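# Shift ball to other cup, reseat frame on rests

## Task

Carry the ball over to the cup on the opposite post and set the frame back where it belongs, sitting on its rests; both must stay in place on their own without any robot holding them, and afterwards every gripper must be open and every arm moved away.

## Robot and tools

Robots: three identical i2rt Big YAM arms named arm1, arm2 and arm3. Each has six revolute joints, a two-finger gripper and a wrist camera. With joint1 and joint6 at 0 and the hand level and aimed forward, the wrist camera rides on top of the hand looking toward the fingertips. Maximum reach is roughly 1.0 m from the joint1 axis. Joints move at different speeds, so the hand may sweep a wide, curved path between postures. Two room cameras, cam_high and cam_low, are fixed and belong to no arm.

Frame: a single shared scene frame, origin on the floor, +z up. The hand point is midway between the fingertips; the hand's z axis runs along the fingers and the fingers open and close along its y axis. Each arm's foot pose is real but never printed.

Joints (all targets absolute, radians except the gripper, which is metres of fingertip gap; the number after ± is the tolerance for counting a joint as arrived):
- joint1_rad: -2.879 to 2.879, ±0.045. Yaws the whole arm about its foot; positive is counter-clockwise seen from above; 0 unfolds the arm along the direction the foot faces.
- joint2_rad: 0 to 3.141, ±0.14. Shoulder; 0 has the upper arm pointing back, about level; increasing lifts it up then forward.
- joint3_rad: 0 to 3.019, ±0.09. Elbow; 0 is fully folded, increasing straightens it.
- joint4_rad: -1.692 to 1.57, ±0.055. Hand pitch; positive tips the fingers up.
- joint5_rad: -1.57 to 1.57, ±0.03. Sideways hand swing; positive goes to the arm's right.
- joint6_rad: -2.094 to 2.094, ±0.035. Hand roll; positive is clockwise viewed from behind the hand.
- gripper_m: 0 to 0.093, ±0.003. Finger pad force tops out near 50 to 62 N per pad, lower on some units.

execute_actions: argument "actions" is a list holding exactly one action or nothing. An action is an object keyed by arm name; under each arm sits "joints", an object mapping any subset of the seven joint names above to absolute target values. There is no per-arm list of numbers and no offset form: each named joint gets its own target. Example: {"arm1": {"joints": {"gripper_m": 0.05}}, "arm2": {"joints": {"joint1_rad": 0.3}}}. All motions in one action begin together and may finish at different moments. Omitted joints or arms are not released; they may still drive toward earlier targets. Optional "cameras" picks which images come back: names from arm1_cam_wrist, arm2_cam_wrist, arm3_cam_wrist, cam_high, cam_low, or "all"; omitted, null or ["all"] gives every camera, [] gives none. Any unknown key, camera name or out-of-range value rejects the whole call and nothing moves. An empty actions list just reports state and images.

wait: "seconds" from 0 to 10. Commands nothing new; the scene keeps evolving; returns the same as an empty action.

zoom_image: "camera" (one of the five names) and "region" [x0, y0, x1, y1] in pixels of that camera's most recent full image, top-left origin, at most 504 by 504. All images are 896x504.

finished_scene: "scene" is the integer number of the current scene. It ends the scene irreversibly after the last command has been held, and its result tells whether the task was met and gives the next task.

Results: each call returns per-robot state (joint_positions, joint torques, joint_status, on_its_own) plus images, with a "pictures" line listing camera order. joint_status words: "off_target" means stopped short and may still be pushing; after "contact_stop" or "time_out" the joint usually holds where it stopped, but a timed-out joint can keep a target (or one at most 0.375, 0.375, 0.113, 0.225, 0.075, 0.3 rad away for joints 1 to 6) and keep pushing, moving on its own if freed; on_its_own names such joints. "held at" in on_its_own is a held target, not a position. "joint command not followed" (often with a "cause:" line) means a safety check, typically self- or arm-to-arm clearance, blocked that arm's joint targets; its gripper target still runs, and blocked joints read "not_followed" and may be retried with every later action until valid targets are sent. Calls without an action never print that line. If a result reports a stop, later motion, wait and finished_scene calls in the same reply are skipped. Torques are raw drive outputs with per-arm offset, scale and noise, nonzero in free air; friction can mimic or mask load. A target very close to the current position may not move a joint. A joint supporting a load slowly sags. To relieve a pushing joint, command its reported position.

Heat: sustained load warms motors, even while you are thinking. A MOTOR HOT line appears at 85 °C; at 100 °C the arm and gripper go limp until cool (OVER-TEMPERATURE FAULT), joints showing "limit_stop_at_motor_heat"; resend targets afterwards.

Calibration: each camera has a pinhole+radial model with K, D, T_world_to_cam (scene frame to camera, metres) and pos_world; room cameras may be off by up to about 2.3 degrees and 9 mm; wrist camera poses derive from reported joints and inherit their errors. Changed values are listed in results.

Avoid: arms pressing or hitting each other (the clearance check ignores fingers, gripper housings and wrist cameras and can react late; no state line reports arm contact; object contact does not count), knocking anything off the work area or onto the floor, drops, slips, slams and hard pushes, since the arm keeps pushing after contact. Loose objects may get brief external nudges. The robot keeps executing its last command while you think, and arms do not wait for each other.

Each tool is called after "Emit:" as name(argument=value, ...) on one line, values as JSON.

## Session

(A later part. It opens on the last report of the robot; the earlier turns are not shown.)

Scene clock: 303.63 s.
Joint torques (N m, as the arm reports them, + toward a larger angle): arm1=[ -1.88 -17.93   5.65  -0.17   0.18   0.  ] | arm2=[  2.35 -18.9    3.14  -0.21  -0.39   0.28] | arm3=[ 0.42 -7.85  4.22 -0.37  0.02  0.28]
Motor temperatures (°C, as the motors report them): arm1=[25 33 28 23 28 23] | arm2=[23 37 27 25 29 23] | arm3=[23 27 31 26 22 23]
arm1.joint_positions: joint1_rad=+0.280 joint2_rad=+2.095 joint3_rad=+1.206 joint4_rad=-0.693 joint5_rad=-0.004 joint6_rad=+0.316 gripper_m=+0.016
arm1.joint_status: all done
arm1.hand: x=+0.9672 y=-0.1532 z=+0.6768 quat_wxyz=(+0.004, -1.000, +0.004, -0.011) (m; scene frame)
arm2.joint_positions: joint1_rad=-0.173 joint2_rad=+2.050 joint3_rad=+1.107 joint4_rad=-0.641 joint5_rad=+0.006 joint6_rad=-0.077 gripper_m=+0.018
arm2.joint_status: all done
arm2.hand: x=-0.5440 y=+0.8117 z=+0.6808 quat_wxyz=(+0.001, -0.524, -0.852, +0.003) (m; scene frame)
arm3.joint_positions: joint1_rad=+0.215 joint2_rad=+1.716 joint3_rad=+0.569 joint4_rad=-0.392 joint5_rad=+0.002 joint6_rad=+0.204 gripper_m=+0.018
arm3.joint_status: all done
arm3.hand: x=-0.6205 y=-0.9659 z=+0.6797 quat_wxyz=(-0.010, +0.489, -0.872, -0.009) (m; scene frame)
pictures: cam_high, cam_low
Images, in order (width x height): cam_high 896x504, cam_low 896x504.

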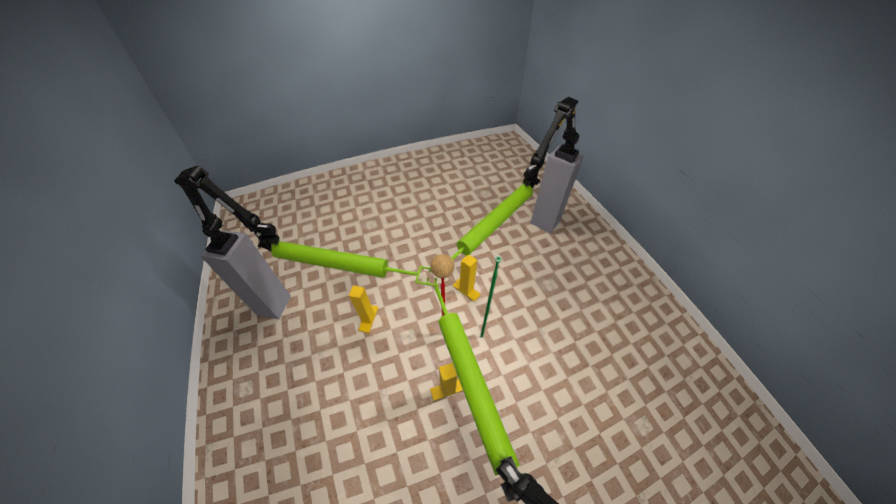

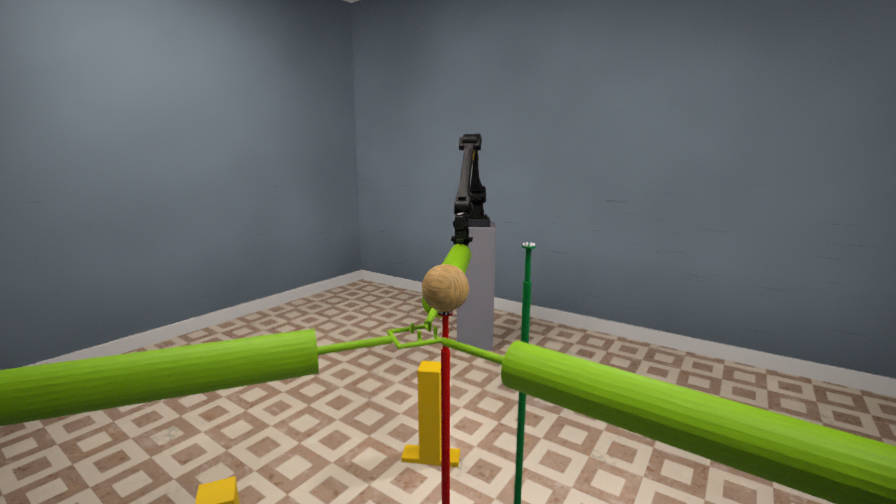

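Emit:
execute_actions(actions=[{"arm1":{"joints":{"joint1_rad":0.163,"joint6_rad":0.19,"joint2_rad":1.985,"joint3_rad":1.06,"joint4_rad":-0.636}},"arm2":{"joints":{"joint1_rad":-0.029,"joint6_rad":0.085,"joint2_rad":1.94,"joint3_rad":0.99,"joint4_rad":-0.6}},"arm3":{"joints":{"joint1_rad":0.178,"joint6_rad":0.186,"joint2_rad":1.832,"joint3_rad":0.758,"joint4_rad":-0.496}}}], cameras=["cam_high","cam_low"])

Emit:
zoom_image(camera="cam_high", region=[400, 250, 480, 320])

Emit:
zoom_image(camera="cam_low", region=[390, 290, 500, 370])

Scene clock: 331.10 s.
Joint torques (N m, as the arm reports them, + toward a larger angle): arm1=[ -1.49 -16.83   5.48   0.22   0.53  -0.02] | arm2=[  1.54 -17.36   4.34  -0.08  -0.56   0.17] | arm3=[  0.04 -10.25   4.05  -0.47  -0.09   0.18]
Motor temperatures (°C, as the motors report them): arm1=[25 34 30 23 26 23] | arm2=[23 37 27 25 25 22] | arm3=[23 27 28 26 22 23]
arm1.joint_positions: joint1_rad=+0.175 joint2_rad=+2.020 joint3_rad=+1.050 joint4_rad=-0.633 joint5_rad=-0.012 joint6_rad=+0.214 gripper_m=+0.016
arm1.joint_status: all done
arm1.hand: x=+1.0056 y=-0.0927 z=+0.6772 quat_wxyz=(+0.002, -1.000, +0.005, -0.023) (m; scene frame)
arm2.joint_positions: joint1_rad=-0.033 joint2_rad=+1.977 joint3_rad=+0.988 joint4_rad=-0.596 joint5_rad=+0.011 joint6_rad=+0.067 gripper_m=+0.018
arm2.joint_status: all done
arm2.hand: x=-0.5040 y=+0.8732 z=+0.6868 quat_wxyz=(+0.003, -0.526, -0.850, +0.006) (m; scene frame)
arm3.joint_positions: joint1_rad=+0.180 joint2_rad=+1.824 joint3_rad=+0.766 joint4_rad=-0.469 joint5_rad=+0.005 joint6_rad=+0.171 gripper_m=+0.018
arm3.joint_status: all done
arm3.hand: x=-0.5835 y=-0.9032 z=+0.6795 quat_wxyz=(-0.016, +0.488, -0.872, -0.011) (m; scene frame)
pictures: cam_high, cam_low
Images, in order (width x height): cam_high 896x504, cam_low 896x504.

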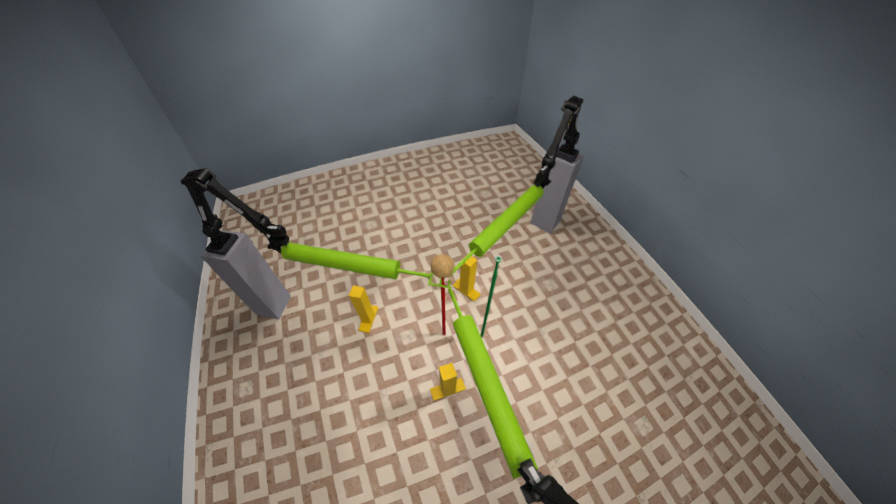

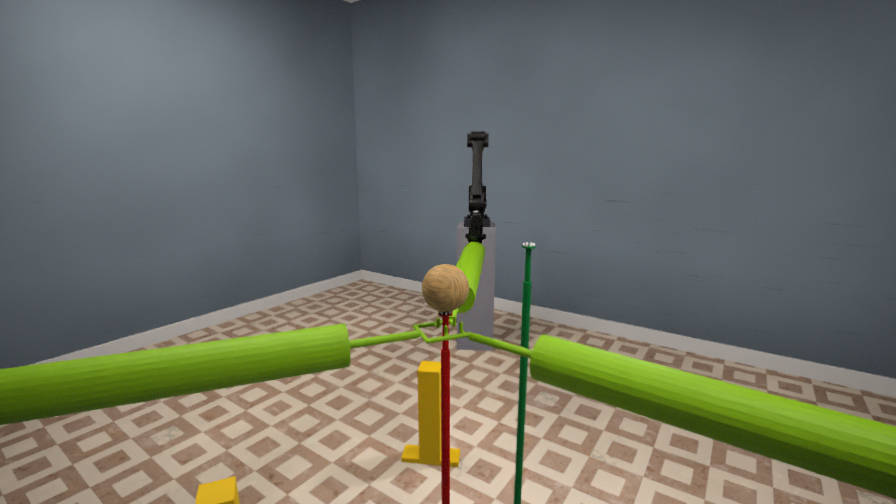

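Region (400, 250, 480, 320) of cam_high's 896x504 image, scaled by 6.300, with more detail than that image has; it fills the top 441 rows of this view, and the rest is white.

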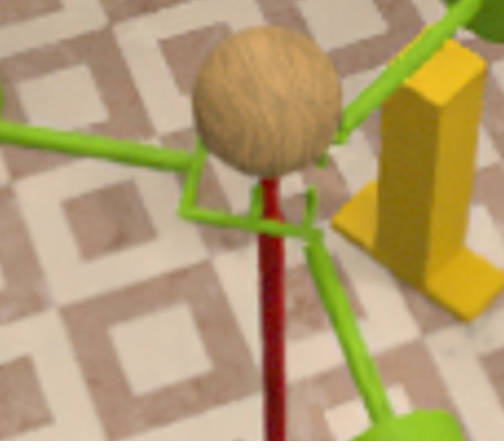

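Region (390, 290, 500, 370) of cam_low's 896x504 image, scaled by 4.582, with more detail than that image has; it fills the top 367 rows of this view, and the rest is white.

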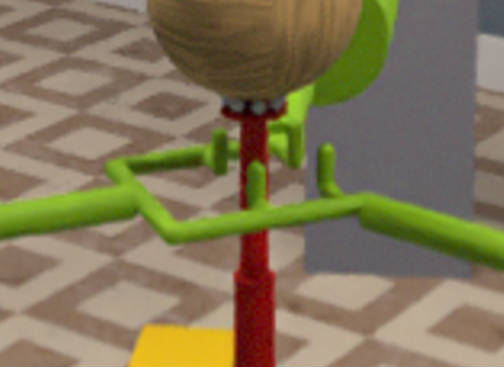

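Emit:
execute_actions(actions=[{"arm1":{"joints":{"joint1_rad":0.19,"joint2_rad":1.80,"joint3_rad":1.119,"joint4_rad":-0.878}},"arm2":{"joints":{"joint1_rad":-0.06,"joint2_rad":1.74,"joint3_rad":1.038,"joint4_rad":-0.854}},"arm3":{"joints":{"joint2_rad":1.54,"joint3_rad":0.767,"joint4_rad":-0.788}}}], cameras=["cam_high","cam_low"])

Emit:
zoom_image(camera="cam_low", region=[380, 230, 520, 340])

Scene clock: 342.53 s.
Joint torques (N m, as the arm reports them, + toward a larger angle): arm1=[ -0.93 -14.98   8.68  -0.76   0.28  -0.04] | arm2=[  1.67 -14.36   6.95  -1.14  -0.7    0.44] | arm3=[  0.1  -10.1    5.92  -1.37   0.26   0.24]
Motor temperatures (°C, as the motors report them): arm1=[25 34 30 23 26 23] | arm2=[23 37 28 25 25 22] | arm3=[23 27 28 26 22 23]
arm1.joint_positions: joint1_rad=+0.189 joint2_rad=+1.817 joint3_rad=+1.089 joint4_rad=-0.854 joint5_rad=-0.006 joint6_rad=+0.215 gripper_m=+0.016
arm1.joint_status: all done
arm1.hand: x=+0.9989 y=-0.1003 z=+0.7770 quat_wxyz=(+0.003, -1.000, -0.001, -0.012) (m; scene frame)
arm2.joint_positions: joint1_rad=-0.064 joint2_rad=+1.754 joint3_rad=+1.019 joint4_rad=-0.821 joint5_rad=+0.015 joint6_rad=+0.041 gripper_m=+0.018
arm2.joint_status: all done
arm2.hand: x=-0.5150 y=+0.8638 z=+0.7888 quat_wxyz=(-0.009, -0.528, -0.849, +0.015) (m; scene frame)
arm3.joint_positions: joint1_rad=+0.178 joint2_rad=+1.550 joint3_rad=+0.774 joint4_rad=-0.736 joint5_rad=-0.003 joint6_rad=+0.166 gripper_m=+0.018
arm3.joint_status: all done
arm3.hand: x=-0.5876 y=-0.9130 z=+0.7758 quat_wxyz=(-0.020, +0.489, -0.872, -0.019) (m; scene frame)
pictures: cam_high, cam_low
Images, in order (width x height): cam_high 896x504, cam_low 896x504.

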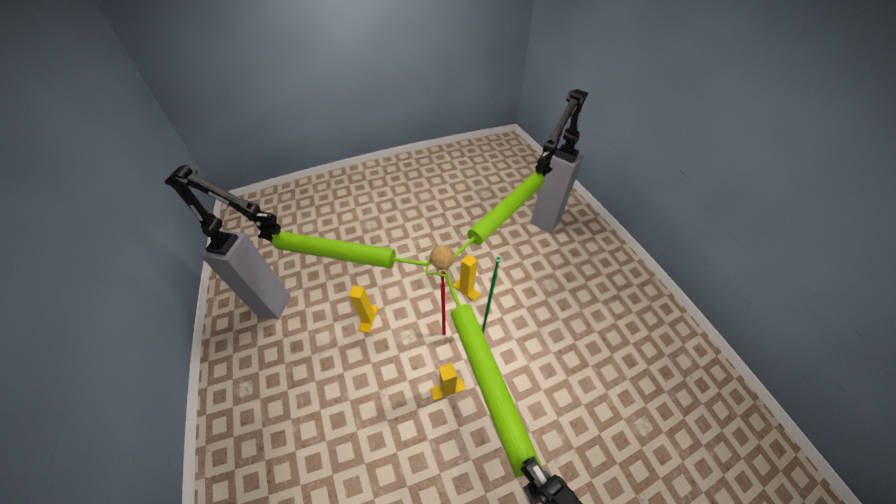

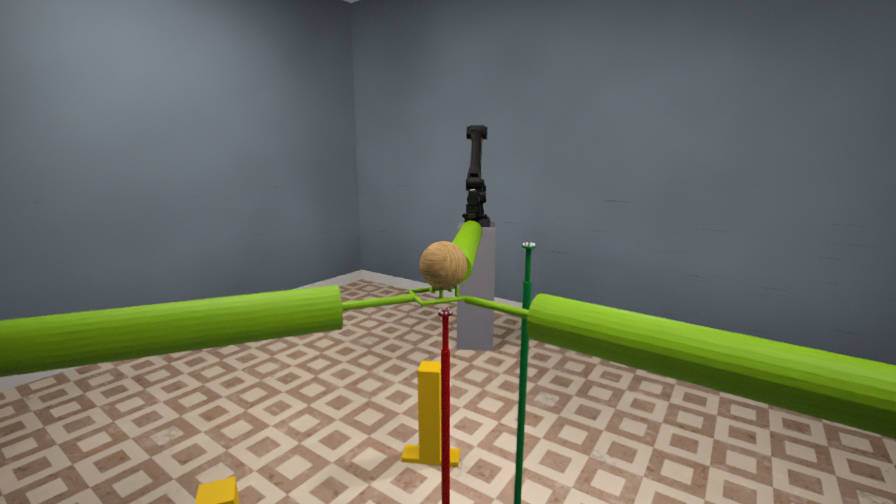

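Region (380, 230, 520, 340) of cam_low's 896x504 image, scaled by 3.600, with more detail than that image has; it fills the top 396 rows of this view, and the rest is white.

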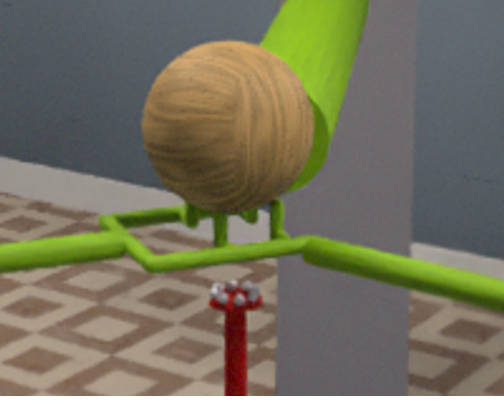

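Emit:
execute_actions(actions=[{"arm1":{"joints":{"joint2_rad":1.645,"joint3_rad":1.25,"joint4_rad":-1.16}},"arm2":{"joints":{"joint2_rad":1.58,"joint3_rad":1.165,"joint4_rad":-1.15}},"arm3":{"joints":{"joint2_rad":1.345,"joint3_rad":0.905,"joint4_rad":-1.14}}}], cameras=[])

Emit:
execute_actions(actions=[{"arm1":{"joints":{"joint1_rad":0.06,"joint6_rad":0.085,"joint2_rad":1.60,"joint3_rad":1.13,"joint4_rad":-1.10}},"arm2":{"joints":{"joint1_rad":0.085,"joint6_rad":0.19,"joint2_rad":1.54,"joint3_rad":1.07,"joint4_rad":-1.10}},"arm3":{"joints":{"joint1_rad":0.168,"joint6_rad":0.155,"joint2_rad":1.475,"joint3_rad":1.08,"joint4_rad":-1.175}}}], cameras=["cam_high","cam_low"])

Scene clock: 360.33 s.
Joint torques (N m, as the arm reports them, + toward a larger angle): arm1=[ -0.76 -14.76  10.95  -0.72   0.3   -0.06] | arm2=[  2.3  -14.     8.55  -1.54  -0.84   0.53] | arm3=[ 0.03 -9.83  7.93 -2.61  0.2   0.24]
Motor temperatures (°C, as the motors report them): arm1=[25 33 32 23 26 23] | arm2=[23 36 31 25 24 22] | arm3=[23 27 29 26 22 23]
arm1.joint_positions: joint1_rad=+0.189 joint2_rad=+1.670 joint3_rad=+1.208 joint4_rad=-1.133 joint5_rad=-0.007 joint6_rad=+0.217 gripper_m=+0.016
arm1.joint_status: all done
arm1.hand: x=+0.9975 y=-0.1014 z=+0.8802 quat_wxyz=(+0.004, -1.000, +0.000, -0.018) (m; scene frame)
arm2.joint_positions: joint1_rad=-0.073 joint2_rad=+1.595 joint3_rad=+1.141 joint4_rad=-1.105 joint5_rad=+0.019 joint6_rad=+0.032 gripper_m=+0.018
arm2.joint_status: all done
arm2.hand: x=-0.5196 y=+0.8627 z=+0.8943 quat_wxyz=(-0.007, -0.528, -0.849, +0.016) (m; scene frame)
arm3.joint_positions: joint1_rad=+0.178 joint2_rad=+1.365 joint3_rad=+0.906 joint4_rad=-1.054 joint5_rad=-0.003 joint6_rad=+0.166 gripper_m=+0.018
arm3.joint_status: joint4_rad time_out (moved -0.319 of -0.404); the others done
arm3.on_its_own: joint4_rad reads -1.054 and still pushes toward -1.140 since a time_out
arm3.hand: x=-0.5879 y=-0.9144 z=+0.8786 quat_wxyz=(-0.020, +0.489, -0.872, -0.019) (m; scene frame)
pictures: none
No camera images: the call's "cameras" was empty. Leave "cameras" out to get every camera's image.

not run: a stop came earlier in this reply.

Emit:
execute_actions(actions=[{"arm1":{"joints":{"joint1_rad":0.06,"joint6_rad":0.085,"joint2_rad":1.55,"joint3_rad":1.15,"joint4_rad":-1.13}},"arm2":{"joints":{"joint1_rad":0.085,"joint6_rad":0.19,"joint2_rad":1.50,"joint3_rad":1.095,"joint4_rad":-1.13}},"arm3":{"joints":{"joint1_rad":0.168,"joint6_rad":0.155,"joint2_rad":1.504,"joint3_rad":1.095,"joint4_rad":-1.13}}}], cameras=["cam_high","cam_low"])

Scene clock: 370.67 s.
Joint torques (N m, as the arm reports them, + toward a larger angle): arm1=[ -3.42 -14.68  10.01   0.67   0.64  -0.16] | arm2=[  3.24 -15.27   7.8   -0.06  -0.94   0.29] | arm3=[ -0.47 -11.89   9.55  -1.68   0.06  -0.04]
Motor temperatures (°C, as the motors report them): arm1=[25 33 34 23 26 23] | arm2=[23 36 32 25 25 22] | arm3=[23 27 30 26 22 23]
arm1.joint_positions: joint1_rad=+0.088 joint2_rad=+1.591 joint3_rad=+1.118 joint4_rad=-1.140 joint5_rad=-0.016 joint6_rad=+0.123 gripper_m=+0.016
arm1.joint_status: joint6_rad time_out (moved -0.093 of -0.132); the others done
arm1.on_its_own: joint6_rad reads +0.123 and still pushes toward +0.085 since a time_out
arm1.hand: x=+1.0249 y=-0.0526 z=+0.8847 quat_wxyz=(-0.001, -1.000, +0.004, -0.027) (m; scene frame)
arm2.joint_positions: joint1_rad=+0.061 joint2_rad=+1.547 joint3_rad=+1.080 joint4_rad=-1.127 joint5_rad=+0.021 joint6_rad=+0.161 gripper_m=+0.018
arm2.joint_status: all done
arm2.hand: x=-0.4860 y=+0.9169 z=+0.8927 quat_wxyz=(+0.008, -0.526, -0.850, +0.010) (m; scene frame)
arm3.joint_positions: joint1_rad=+0.173 joint2_rad=+1.520 joint3_rad=+1.074 joint4_rad=-1.069 joint5_rad=+0.000 joint6_rad=+0.161 gripper_m=+0.018
arm3.joint_status: joint4_rad time_out (moved -0.015 of -0.076); the others done
arm3.on_its_own: joint4_rad reads -1.069 and still pushes toward -1.130 since a time_out
arm3.hand: x=-0.5627 y=-0.8586 z=+0.8796 quat_wxyz=(-0.020, +0.490, -0.872, -0.016) (m; scene frame)
pictures: cam_high, cam_low
Images, in order (width x height): cam_high 896x504, cam_low 896x504.

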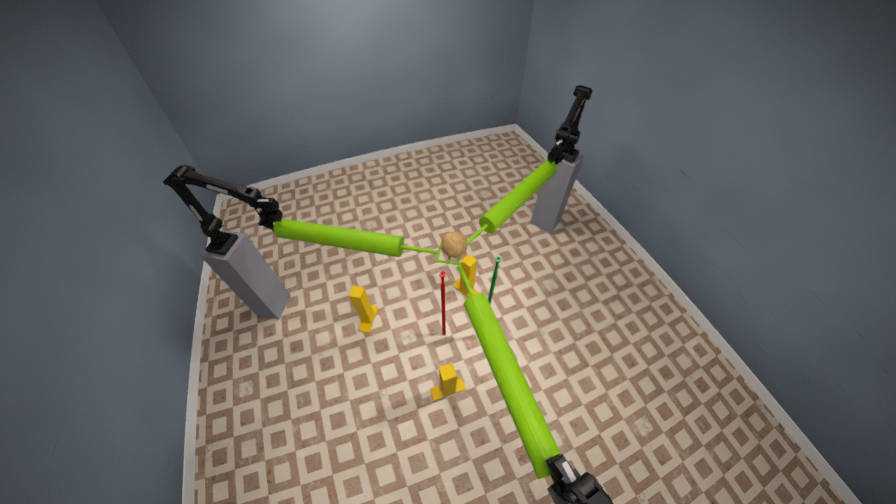

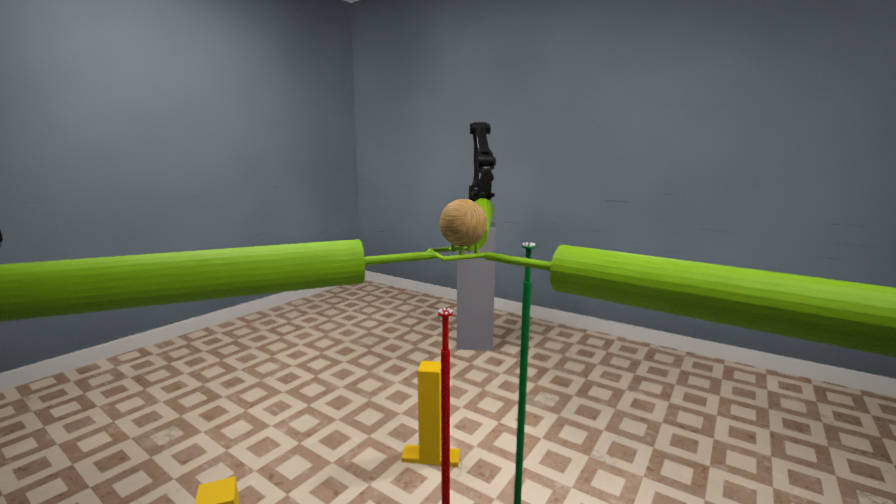

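Emit:
execute_actions(actions=[{"arm1":{"joints":{"joint1_rad":-0.073,"joint6_rad":-0.05,"joint2_rad":1.44,"joint3_rad":1.107,"joint4_rad":-1.226}},"arm2":{"joints":{"joint1_rad":0.231,"joint6_rad":0.335,"joint2_rad":1.40,"joint3_rad":1.068,"joint4_rad":-1.226}},"arm3":{"joints":{"joint1_rad":0.154,"joint6_rad":0.14,"joint2_rad":1.626,"joint3_rad":1.306,"joint4_rad":-1.25}}}], cameras=[])

Emit:
execute_actions(actions=[{"arm1":{"joints":{"joint1_rad":-0.241,"joint6_rad":-0.215,"joint2_rad":1.394,"joint3_rad":1.05,"joint4_rad":-1.226}},"arm2":{"joints":{"joint1_rad":0.409,"joint6_rad":0.515,"joint2_rad":1.376,"joint3_rad":1.032,"joint4_rad":-1.226}},"arm3":{"joints":{"joint1_rad":0.146,"joint6_rad":0.13,"joint2_rad":1.794,"joint3_rad":1.523,"joint4_rad":-1.30}}}], cameras=["cam_high","cam_low"])

Scene clock: 395.07 s.
Joint torques (N m, as the arm reports them, + toward a larger angle): arm1=[ -2.69 -11.9    9.56   0.4    0.59  -0.1 ] | arm2=[  3.67 -12.84   7.32  -0.24  -0.97   0.34] | arm3=[ -0.33 -13.77   8.82  -2.58   0.13  -0.01]
Motor temperatures (°C, as the motors report them): arm1=[25 33 35 23 26 23] | arm2=[23 36 33 25 25 22] | arm3=[23 28 33 26 22 23]
arm1.joint_positions: joint1_rad=-0.053 joint2_rad=+1.464 joint3_rad=+1.085 joint4_rad=-1.228 joint5_rad=-0.015 joint6_rad=-0.018 gripper_m=+0.016
arm1.joint_status: all done
arm1.hand: x=+1.0537 y=+0.0066 z=+0.9245 quat_wxyz=(-0.003, -1.000, +0.004, -0.024) (m; scene frame)
arm2.joint_positions: joint1_rad=+0.201 joint2_rad=+1.431 joint3_rad=+1.065 joint4_rad=-1.218 joint5_rad=+0.022 joint6_rad=+0.300 gripper_m=+0.018
arm2.joint_status: all done
arm2.hand: x=-0.4594 y=+0.9733 z=+0.9316 quat_wxyz=(+0.003, -0.526, -0.851, +0.014) (m; scene frame)
arm3.joint_positions: joint1_rad=+0.157 joint2_rad=+1.640 joint3_rad=+1.301 joint4_rad=-1.165 joint5_rad=-0.001 joint6_rad=+0.143 gripper_m=+0.018
arm3.joint_status: joint4_rad time_out (moved -0.095 of -0.181); the others done
arm3.on_its_own: joint4_rad reads -1.165 and still pushes toward -1.250 since a time_out
arm3.hand: x=-0.5319 y=-0.8023 z=+0.9088 quat_wxyz=(-0.024, +0.491, -0.871, -0.020) (m; scene frame)
pictures: none
No camera images: the call's "cameras" was empty. Leave "cameras" out to get every camera's image.

not run: a stop came earlier in this reply.

Emit:
execute_actions(actions=[{"arm1":{"joints":{"joint1_rad":-0.241,"joint6_rad":-0.215,"joint2_rad":1.394,"joint3_rad":1.05,"joint4_rad":-1.226}},"arm2":{"joints":{"joint1_rad":0.409,"joint6_rad":0.515,"joint2_rad":1.376,"joint3_rad":1.032,"joint4_rad":-1.226}},"arm3":{"joints":{"joint1_rad":0.146,"joint6_rad":0.13,"joint2_rad":1.794,"joint3_rad":1.523,"joint4_rad":-1.25}}}], cameras=["cam_high","cam_low"])

Scene clock: 402.53 s.
Joint torques (N m, as the arm reports them, + toward a larger angle): arm1=[ -2.87 -12.59  10.03   0.28   0.54  -0.12] | arm2=[  3.61 -13.72   7.7   -0.33  -0.96   0.36] | arm3=[ -0.34 -17.65   9.96  -2.03   0.12  -0.05]
Motor temperatures (°C, as the motors report them): arm1=[25 32 35 23 26 23] | arm2=[23 36 32 25 25 22] | arm3=[23 28 33 26 22 23]
arm1.joint_positions: joint1_rad=-0.220 joint2_rad=+1.436 joint3_rad=+1.020 joint4_rad=-1.227 joint5_rad=-0.014 joint6_rad=-0.182 gripper_m=+0.016
arm1.joint_status: all done
arm1.hand: x=+1.0853 y=+0.0674 z=+0.9135 quat_wxyz=(-0.009, -0.999, +0.005, -0.040) (m; scene frame)
arm2.joint_positions: joint1_rad=+0.380 joint2_rad=+1.424 joint3_rad=+1.021 joint4_rad=-1.217 joint5_rad=+0.022 joint6_rad=+0.479 gripper_m=+0.018
arm2.joint_status: joint6_rad time_out (moved +0.179 of +0.215); the others done
arm2.on_its_own: joint6_rad reads +0.479 and still pushes toward +0.515 since a time_out
arm2.hand: x=-0.4267 y=+1.0350 z=+0.9179 quat_wxyz=(+0.019, -0.526, -0.850, +0.014) (m; scene frame)
arm3.joint_positions: joint1_rad=+0.150 joint2_rad=+1.823 joint3_rad=+1.502 joint4_rad=-1.180 joint5_rad=-0.001 joint6_rad=+0.136 gripper_m=+0.018
arm3.joint_status: joint4_rad time_out (moved -0.015 of -0.085); the others done
arm3.on_its_own: joint4_rad reads -1.180 and still pushes toward -1.250 since a time_out
arm3.hand: x=-0.5008 y=-0.7403 z=+0.8919 quat_wxyz=(-0.026, +0.490, -0.871, -0.021) (m; scene frame)
pictures: cam_high, cam_low
Images, in order (width x height): cam_high 896x504, cam_low 896x504.

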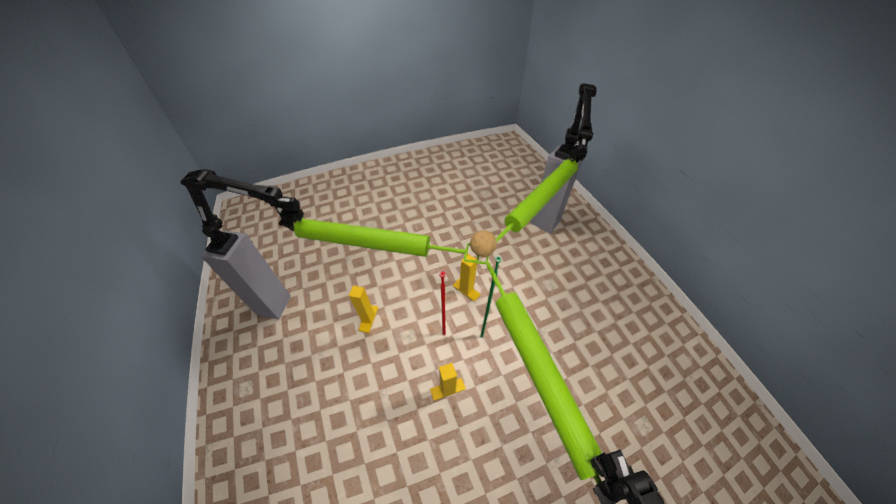

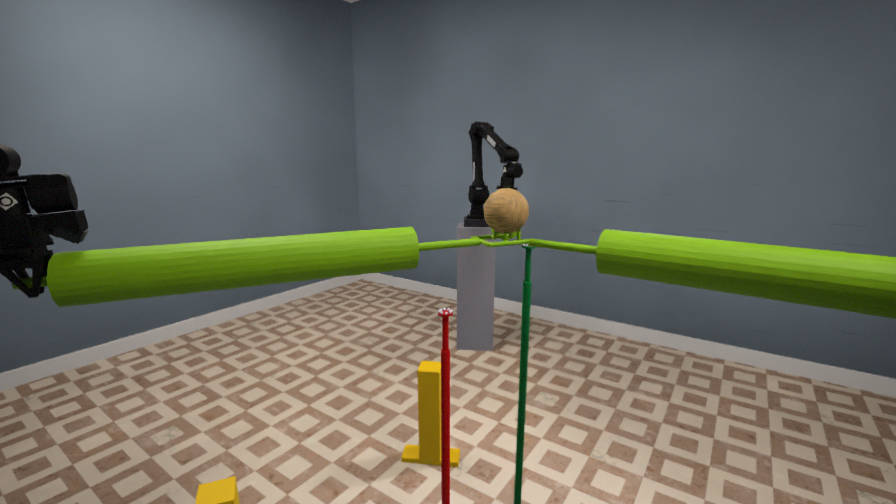

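Emit:
execute_actions(actions=[{"arm1":{"joints":{"joint1_rad":-0.425,"joint6_rad":-0.39,"joint2_rad":1.33,"joint3_rad":1.07,"joint4_rad":-1.28}},"arm2":{"joints":{"joint1_rad":0.598,"joint6_rad":0.68,"joint2_rad":1.335,"joint3_rad":1.075,"joint4_rad":-1.28}},"arm3":{"joints":{"joint1_rad":0.136,"joint6_rad":0.12,"joint2_rad":1.86,"joint3_rad":1.72,"joint4_rad":-1.22}}}], cameras=["cam_high","cam_low"])

Emit:
zoom_image(camera="cam_high", region=[450, 210, 550, 290])

Emit:
zoom_image(camera="cam_low", region=[470, 170, 590, 270])

Scene clock: 420.30 s.
Joint torques (N m, as the arm reports them, + toward a larger angle): arm1=[ -2.49 -10.77  12.03  -0.38   0.35  -0.01] | arm2=[  4.05 -12.61  10.76  -0.89  -1.06   0.22] | arm3=[ -0.79 -19.94  10.16  -1.11   0.15  -0.1 ]
Motor temperatures (°C, as the motors report them): arm1=[25 32 35 23 26 23] | arm2=[23 36 33 25 25 22] | arm3=[23 30 34 26 22 23]
arm1.joint_positions: joint1_rad=-0.409 joint2_rad=+1.359 joint3_rad=+1.020 joint4_rad=-1.264 joint5_rad=-0.009 joint6_rad=-0.370 gripper_m=+0.016
arm1.joint_status: all done
arm1.hand: x=+1.1129 y=+0.1317 z=+0.9415 quat_wxyz=(-0.006, -1.000, +0.005, -0.019) (m; scene frame)
arm2.joint_positions: joint1_rad=+0.562 joint2_rad=+1.378 joint3_rad=+1.021 joint4_rad=-1.255 joint5_rad=+0.026 joint6_rad=+0.657 gripper_m=+0.018
arm2.joint_status: all done
arm2.hand: x=-0.4000 y=+1.0965 z=+0.9335 quat_wxyz=(+0.013, -0.524, -0.852, +0.020) (m; scene frame)
arm3.joint_positions: joint1_rad=+0.145 joint2_rad=+1.896 joint3_rad=+1.703 joint4_rad=-1.168 joint5_rad=-0.002 joint6_rad=+0.131 gripper_m=+0.018
arm3.joint_status: all done
arm3.hand: x=-0.4697 y=-0.6755 z=+0.9311 quat_wxyz=(-0.081, +0.488, -0.867, -0.063) (m; scene frame)
pictures: cam_high, cam_low
Images, in order (width x height): cam_high 896x504, cam_low 896x504.

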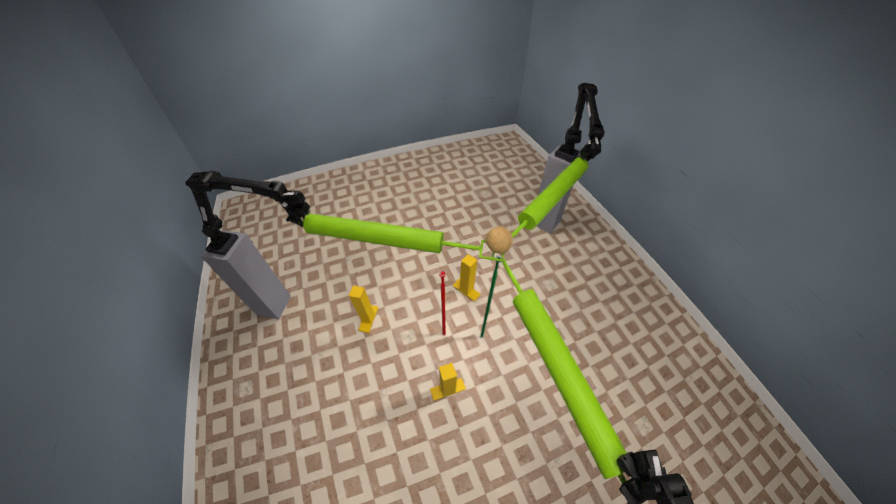

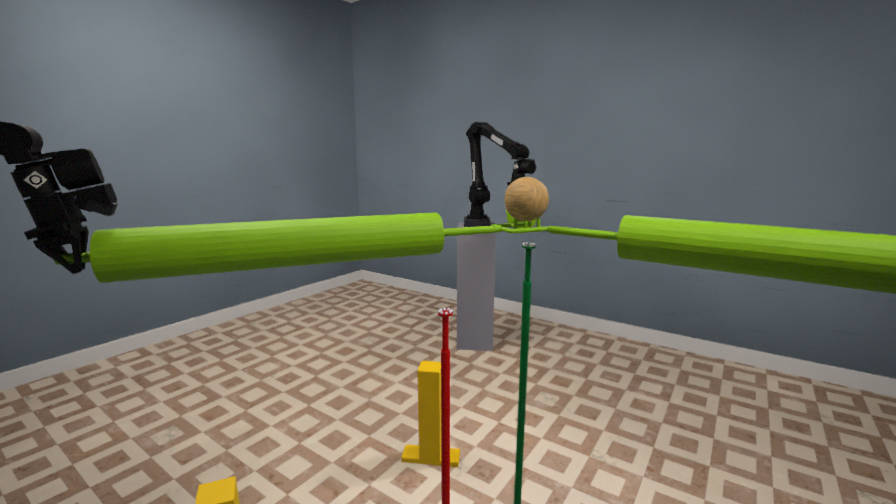

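Region (450, 210, 550, 290) of cam_high's 896x504 image, scaled by 5.040, with more detail than that image has; it fills the top 403 rows of this view, and the rest is white.

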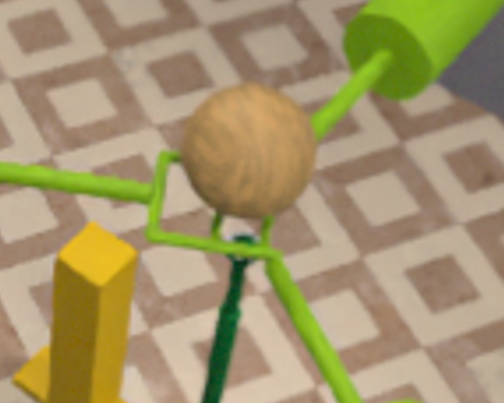

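Region (470, 170, 590, 270) of cam_low's 896x504 image, scaled by 4.200, with more detail than that image has.

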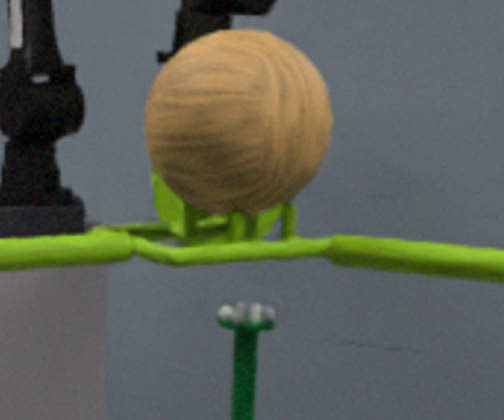

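Emit:
execute_actions(actions=[{"arm1":{"joints":{"joint1_rad":-0.43,"joint2_rad":1.374,"joint3_rad":0.935,"joint4_rad":-1.13}},"arm2":{"joints":{"joint1_rad":0.59,"joint2_rad":1.439,"joint3_rad":1.0,"joint4_rad":-1.13}},"arm3":{"joints":{"joint1_rad":0.11,"joint2_rad":1.918,"joint3_rad":1.634,"joint4_rad":-1.13}}}], cameras=["cam_high","cam_low"])

Emit:
zoom_image(camera="cam_high", region=[450, 210, 550, 290])

Emit:
zoom_image(camera="cam_low", region=[470, 170, 590, 270])

Scene clock: 440.20 s.
Joint torques (N m, as the arm reports them, + toward a larger angle): arm1=[ -2.69 -10.54   9.08   0.65   0.12   0.02] | arm2=[  3.32 -11.62   7.43   0.54  -0.77   0.22] | arm3=[ -1.04 -19.6    8.02  -1.02   0.44   0.09]
Motor temperatures (°C, as the motors report them): arm1=[25 31 38 23 26 23] | arm2=[23 36 37 25 25 21] | arm3=[23 32 35 26 22 23]
arm1.joint_positions: joint1_rad=-0.411 joint2_rad=+1.401 joint3_rad=+0.914 joint4_rad=-1.140 joint5_rad=-0.003 joint6_rad=-0.371 gripper_m=+0.016
arm1.joint_status: all done
arm1.hand: x=+1.1254 y=+0.1292 z=+0.8904 quat_wxyz=(-0.007, -0.999, +0.006, -0.031) (m; scene frame)
arm2.joint_positions: joint1_rad=+0.563 joint2_rad=+1.454 joint3_rad=+0.990 joint4_rad=-1.146 joint5_rad=+0.018 joint6_rad=+0.657 gripper_m=+0.018
arm2.joint_status: all done
arm2.hand: x=-0.3868 y=+1.0918 z=+0.8956 quat_wxyz=(+0.012, -0.524, -0.852, +0.016) (m; scene frame)
arm3.joint_positions: joint1_rad=+0.121 joint2_rad=+1.941 joint3_rad=+1.643 joint4_rad=-1.082 joint5_rad=-0.009 joint6_rad=+0.113 gripper_m=+0.018
arm3.joint_status: all done
arm3.hand: x=-0.4567 y=-0.6808 z=+0.8824 quat_wxyz=(-0.073, +0.486, -0.869, -0.059) (m; scene frame)
pictures: cam_high, cam_low
Images, in order (width x height): cam_high 896x504, cam_low 896x504.

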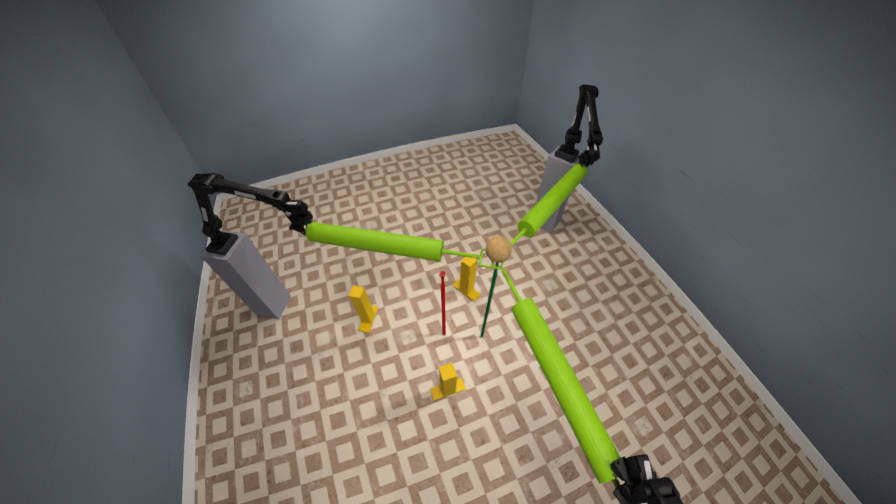

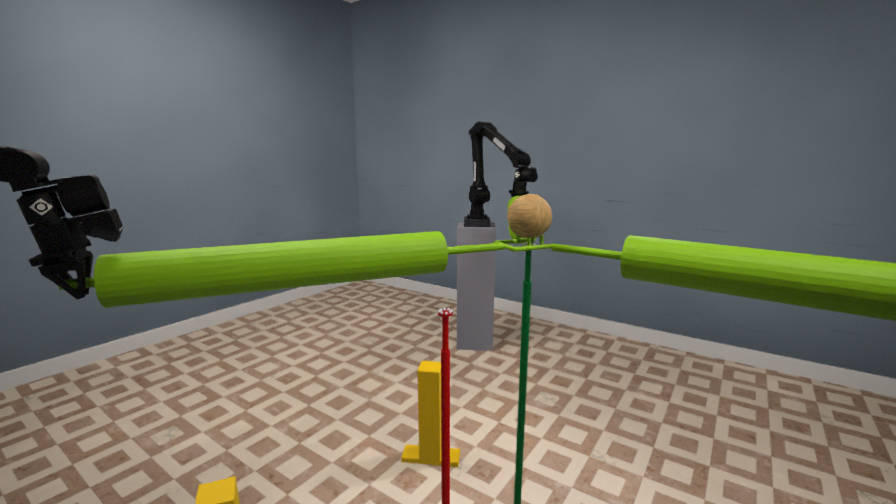

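Region (450, 210, 550, 290) of cam_high's 896x504 image, scaled by 5.040, with more detail than that image has; it fills the top 403 rows of this view, and the rest is white.

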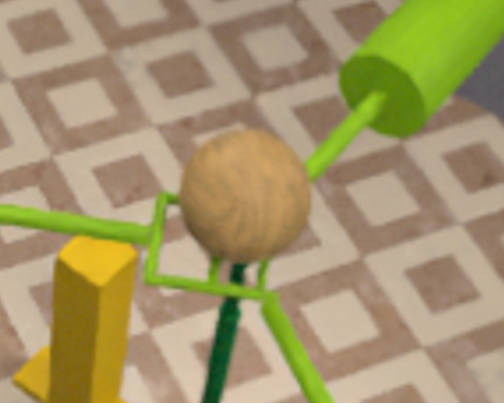

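Region (470, 170, 590, 270) of cam_low's 896x504 image, scaled by 4.200, with more detail than that image has.

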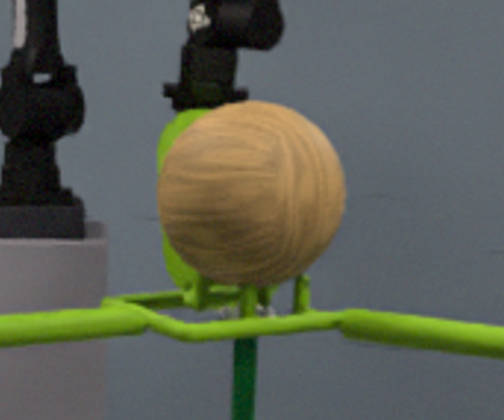

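Emit:
execute_actions(actions=[{"arm1":{"joints":{"joint2_rad":1.464,"joint3_rad":0.853,"joint4_rad":-0.96}},"arm2":{"joints":{"joint2_rad":1.525,"joint3_rad":0.919,"joint4_rad":-0.965}},"arm3":{"joints":{"joint2_rad":1.972,"joint3_rad":1.555,"joint4_rad":-0.95}}}], cameras=["cam_high","cam_low"])

Emit:
zoom_image(camera="cam_low", region=[470, 170, 590, 270])

Scene clock: 448.40 s.
Joint torques (N m, as the arm reports them, + toward a larger angle): arm1=[ -2.61 -11.33   7.87   0.6    0.18   0.05] | arm2=[  3.48 -11.57   6.62   0.67  -0.68   0.22] | arm3=[ -0.97 -18.33   8.04   0.22   0.3    0.12]
Motor temperatures (°C, as the motors report them): arm1=[25 31 36 23 26 23] | arm2=[23 35 36 25 25 21] | arm3=[23 32 34 26 22 23]
arm1.joint_positions: joint1_rad=-0.414 joint2_rad=+1.494 joint3_rad=+0.837 joint4_rad=-0.968 joint5_rad=-0.005 joint6_rad=-0.375 gripper_m=+0.016
arm1.joint_status: all done
arm1.hand: x=+1.1257 y=+0.1307 z=+0.8337 quat_wxyz=(-0.008, -1.000, +0.006, -0.030) (m; scene frame)
arm2.joint_positions: joint1_rad=+0.564 joint2_rad=+1.536 joint3_rad=+0.911 joint4_rad=-0.984 joint5_rad=+0.016 joint6_rad=+0.658 gripper_m=+0.018
arm2.joint_status: all done
arm2.hand: x=-0.3860 y=+1.0917 z=+0.8399 quat_wxyz=(+0.012, -0.523, -0.852, +0.015) (m; scene frame)
arm3.joint_positions: joint1_rad=+0.121 joint2_rad=+1.989 joint3_rad=+1.557 joint4_rad=-0.932 joint5_rad=-0.006 joint6_rad=+0.111 gripper_m=+0.018
arm3.joint_status: all done
arm3.hand: x=-0.4558 y=-0.6805 z=+0.8252 quat_wxyz=(-0.080, +0.486, -0.868, -0.062) (m; scene frame)
pictures: cam_high, cam_low
Images, in order (width x height): cam_high 896x504, cam_low 896x504.

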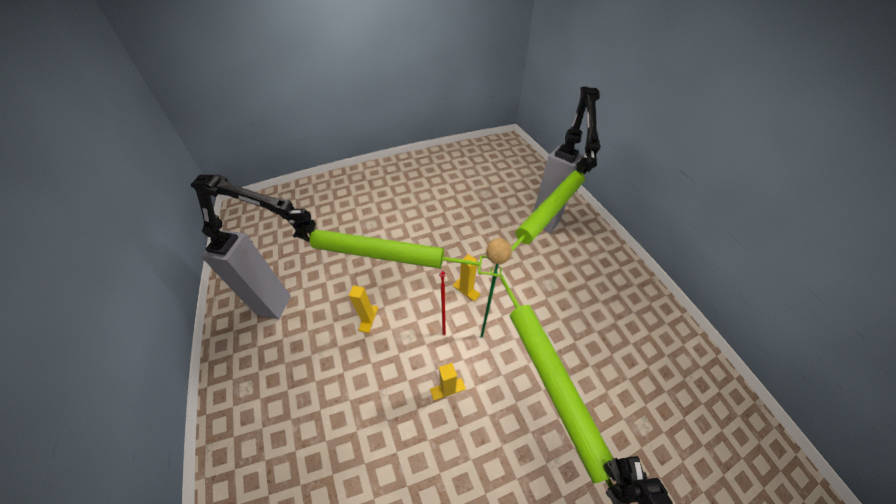

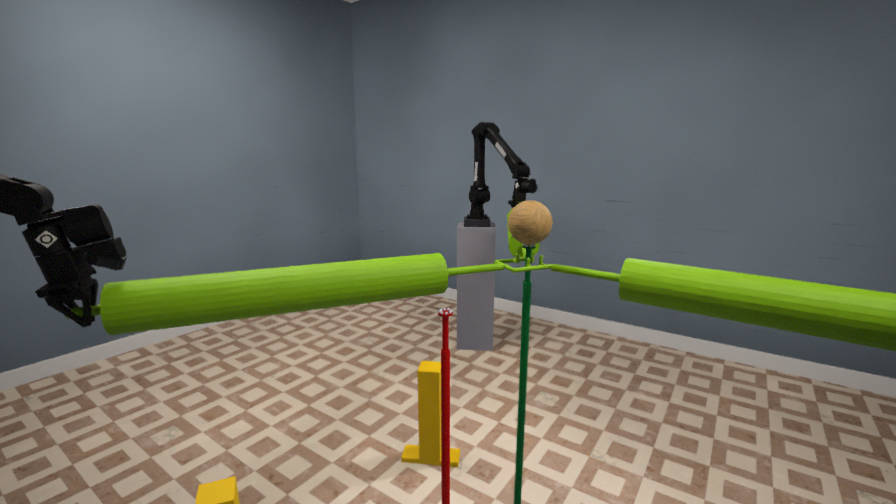

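Region (470, 170, 590, 270) of cam_low's 896x504 image, scaled by 4.200, with more detail than that image has.

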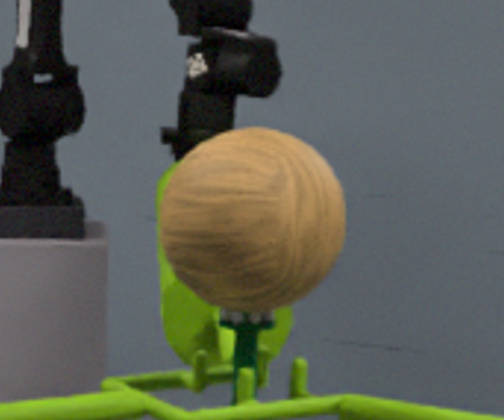

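Emit:
execute_actions(actions=[{"arm1":{"joints":{"joint1_rad":-0.241,"joint6_rad":-0.215,"joint2_rad":1.49,"joint3_rad":0.935,"joint4_rad":-0.99}},"arm2":{"joints":{"joint1_rad":0.409,"joint6_rad":0.515,"joint2_rad":1.48,"joint3_rad":0.915,"joint4_rad":-0.99}},"arm3":{"joints":{"joint1_rad":0.146,"joint6_rad":0.13,"joint2_rad":1.86,"joint3_rad":1.406,"joint4_rad":-1.0}}}], cameras=[])

Emit:
execute_actions(actions=[{"arm1":{"joints":{"joint1_rad":-0.08,"joint6_rad":-0.06,"joint2_rad":1.555,"joint3_rad":0.99,"joint4_rad":-1.0}},"arm2":{"joints":{"joint1_rad":0.24,"joint6_rad":0.34,"joint2_rad":1.52,"joint3_rad":0.95,"joint4_rad":-1.0}},"arm3":{"joints":{"joint1_rad":0.155,"joint6_rad":0.14,"joint2_rad":1.72,"joint3_rad":1.2,"joint4_rad":-1.0}}}], cameras=[])

Emit:
execute_actions(actions=[{"arm1":{"joints":{"joint1_rad":0.074,"joint6_rad":0.1,"joint2_rad":1.624,"joint3_rad":1.075,"joint4_rad":-1.01}},"arm2":{"joints":{"joint1_rad":0.072,"joint6_rad":0.175,"joint2_rad":1.577,"joint3_rad":1.02,"joint4_rad":-1.0}},"arm3":{"joints":{"joint1_rad":0.165,"joint6_rad":0.15,"joint2_rad":1.56,"joint3_rad":1.01,"joint4_rad":-1.0}}}], cameras=["cam_high","cam_low"])

Scene clock: 472.73 s.
Joint torques (N m, as the arm reports them, + toward a larger angle): arm1=[ -0.81 -10.38  11.27  -0.02   0.16   0.13] | arm2=[  2.17 -13.79   6.91  -0.07  -0.44   0.18] | arm3=[  0.47 -18.53   8.22  -0.48   0.03   0.08]
Motor temperatures (°C, as the motors report them): arm1=[25 31 35 23 25 23] | arm2=[23 35 33 25 25 21] | arm3=[23 33 33 26 22 23]
arm1.joint_positions: joint1_rad=-0.241 joint2_rad=+1.505 joint3_rad=+0.881 joint4_rad=-0.981 joint5_rad=-0.004 joint6_rad=-0.208 gripper_m=+0.016
arm1.joint_status: all done
arm1.hand: x=+1.0915 y=+0.0765 z=+0.8423 quat_wxyz=(-0.001, -1.000, +0.002, -0.022) (m; scene frame)
arm2.joint_positions: joint1_rad=+0.397 joint2_rad=+1.522 joint3_rad=+0.905 joint4_rad=-0.987 joint5_rad=+0.010 joint6_rad=+0.496 gripper_m=+0.018
arm2.joint_status: all done
arm2.hand: x=-0.4199 y=+1.0400 z=+0.8434 quat_wxyz=(+0.011, -0.526, -0.851, +0.009) (m; scene frame)
arm3.joint_positions: joint1_rad=+0.141 joint2_rad=+1.891 joint3_rad=+1.403 joint4_rad=-0.968 joint5_rad=+0.001 joint6_rad=+0.125 gripper_m=+0.018
arm3.joint_status: all done
arm3.hand: x=-0.4923 y=-0.7343 z=+0.8223 quat_wxyz=(-0.044, +0.490, -0.870, -0.033) (m; scene frame)
pictures: none
No camera images: the call's "cameras" was empty. Leave "cameras" out to get every camera's image.

Scene clock: 473.70 s.
Joint torques (N m, as the arm reports them, + toward a larger angle): arm1=[ -0.34 -12.27   9.55  -0.24   0.1    0.09] | arm2=[  2.74 -11.11   8.31  -0.39  -0.71   0.21] | arm3=[ -0.2  -14.75   6.68  -0.7    0.13   0.03]
Motor temperatures (°C, as the motors report them): arm1=[25 31 35 23 25 23] | arm2=[23 35 33 25 25 21] | arm3=[23 33 33 26 22 23]
arm1.joint_positions: joint1_rad=-0.085 joint2_rad=+1.580 joint3_rad=+0.956 joint4_rad=-0.986 joint5_rad=-0.002 joint6_rad=-0.053 gripper_m=+0.016
arm1.joint_status: all done
arm1.hand: x=+1.0566 y=+0.0220 z=+0.8374 quat_wxyz=(+0.003, -1.000, +0.002, -0.025) (m; scene frame)
arm2.joint_positions: joint1_rad=+0.221 joint2_rad=+1.522 joint3_rad=+0.920 joint4_rad=-0.988 joint5_rad=+0.016 joint6_rad=+0.319 gripper_m=+0.018
arm2.joint_status: all done
arm2.hand: x=-0.4585 y=+0.9843 z=+0.8487 quat_wxyz=(+0.005, -0.525, -0.851, +0.010) (m; scene frame)
arm3.joint_positions: joint1_rad=+0.157 joint2_rad=+1.738 joint3_rad=+1.215 joint4_rad=-0.963 joint5_rad=-0.001 joint6_rad=+0.139 gripper_m=+0.018
arm3.joint_status: all done
arm3.hand: x=-0.5274 y=-0.7920 z=+0.8343 quat_wxyz=(-0.031, +0.492, -0.870, -0.026) (m; scene frame)
pictures: none
No camera images: the call's "cameras" was empty. Leave "cameras" out to get every camera's image.

Scene clock: 474.60 s.
Joint torques (N m, as the arm reports them, + toward a larger angle): arm1=[ -0.24 -13.77   9.44  -0.14   0.09   0.16] | arm2=[  2.43 -12.47   8.17  -0.43  -0.76   0.21] | arm3=[  0.54 -11.91   6.82  -1.14   0.13   0.07]
Motor temperatures (°C, as the motors report them): arm1=[25 31 35 23 25 23] | arm2=[23 35 34 25 25 21] | arm3=[23 33 33 26 22 23]
arm1.joint_positions: joint1_rad=+0.071 joint2_rad=+1.651 joint3_rad=+1.042 joint4_rad=-0.995 joint5_rad=-0.002 joint6_rad=+0.104 gripper_m=+0.016
arm1.joint_status: all done
arm1.hand: x=+1.0266 y=-0.0424 z=+0.8349 quat_wxyz=(+0.005, -1.000, +0.002, -0.022) (m; scene frame)
arm2.joint_positions: joint1_rad=+0.056 joint2_rad=+1.578 joint3_rad=+0.993 joint4_rad=-0.986 joint5_rad=+0.017 joint6_rad=+0.154 gripper_m=+0.018
arm2.joint_status: all done
arm2.hand: x=-0.4896 y=+0.9199 z=+0.8515 quat_wxyz=(-0.003, -0.525, -0.851, +0.013) (m; scene frame)
arm3.joint_positions: joint1_rad=+0.163 joint2_rad=+1.577 joint3_rad=+1.021 joint4_rad=-0.952 joint5_rad=-0.001 joint6_rad=+0.146 gripper_m=+0.018
arm3.joint_status: all done
arm3.hand: x=-0.5579 y=-0.8571 z=+0.8397 quat_wxyz=(-0.022, +0.492, -0.870, -0.019) (m; scene frame)
pictures: cam_high, cam_low
Images, in order (width x height): cam_high 896x504, cam_low 896x504.

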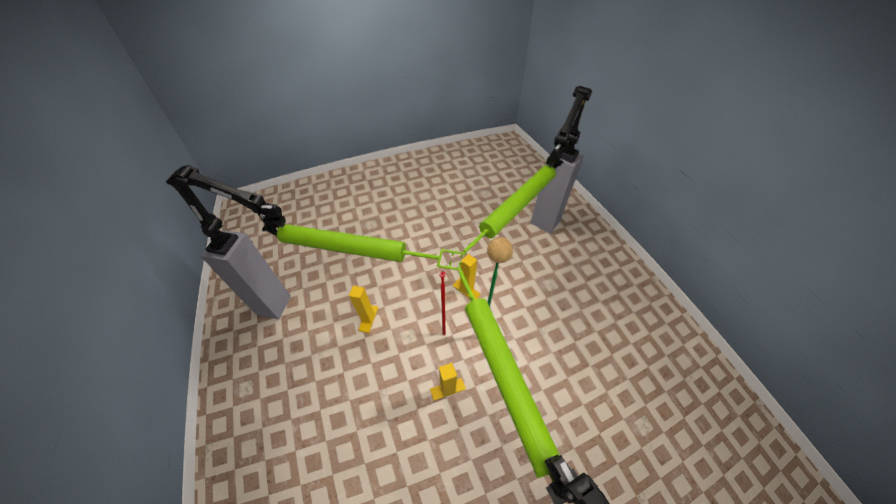

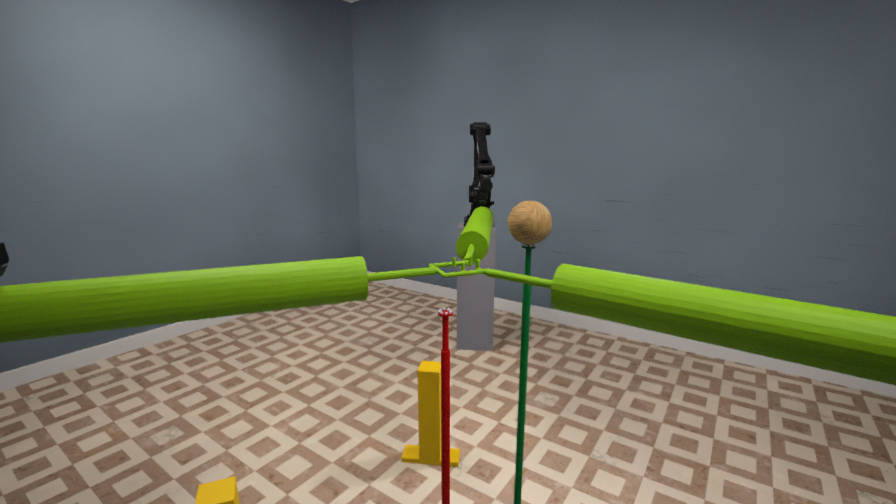

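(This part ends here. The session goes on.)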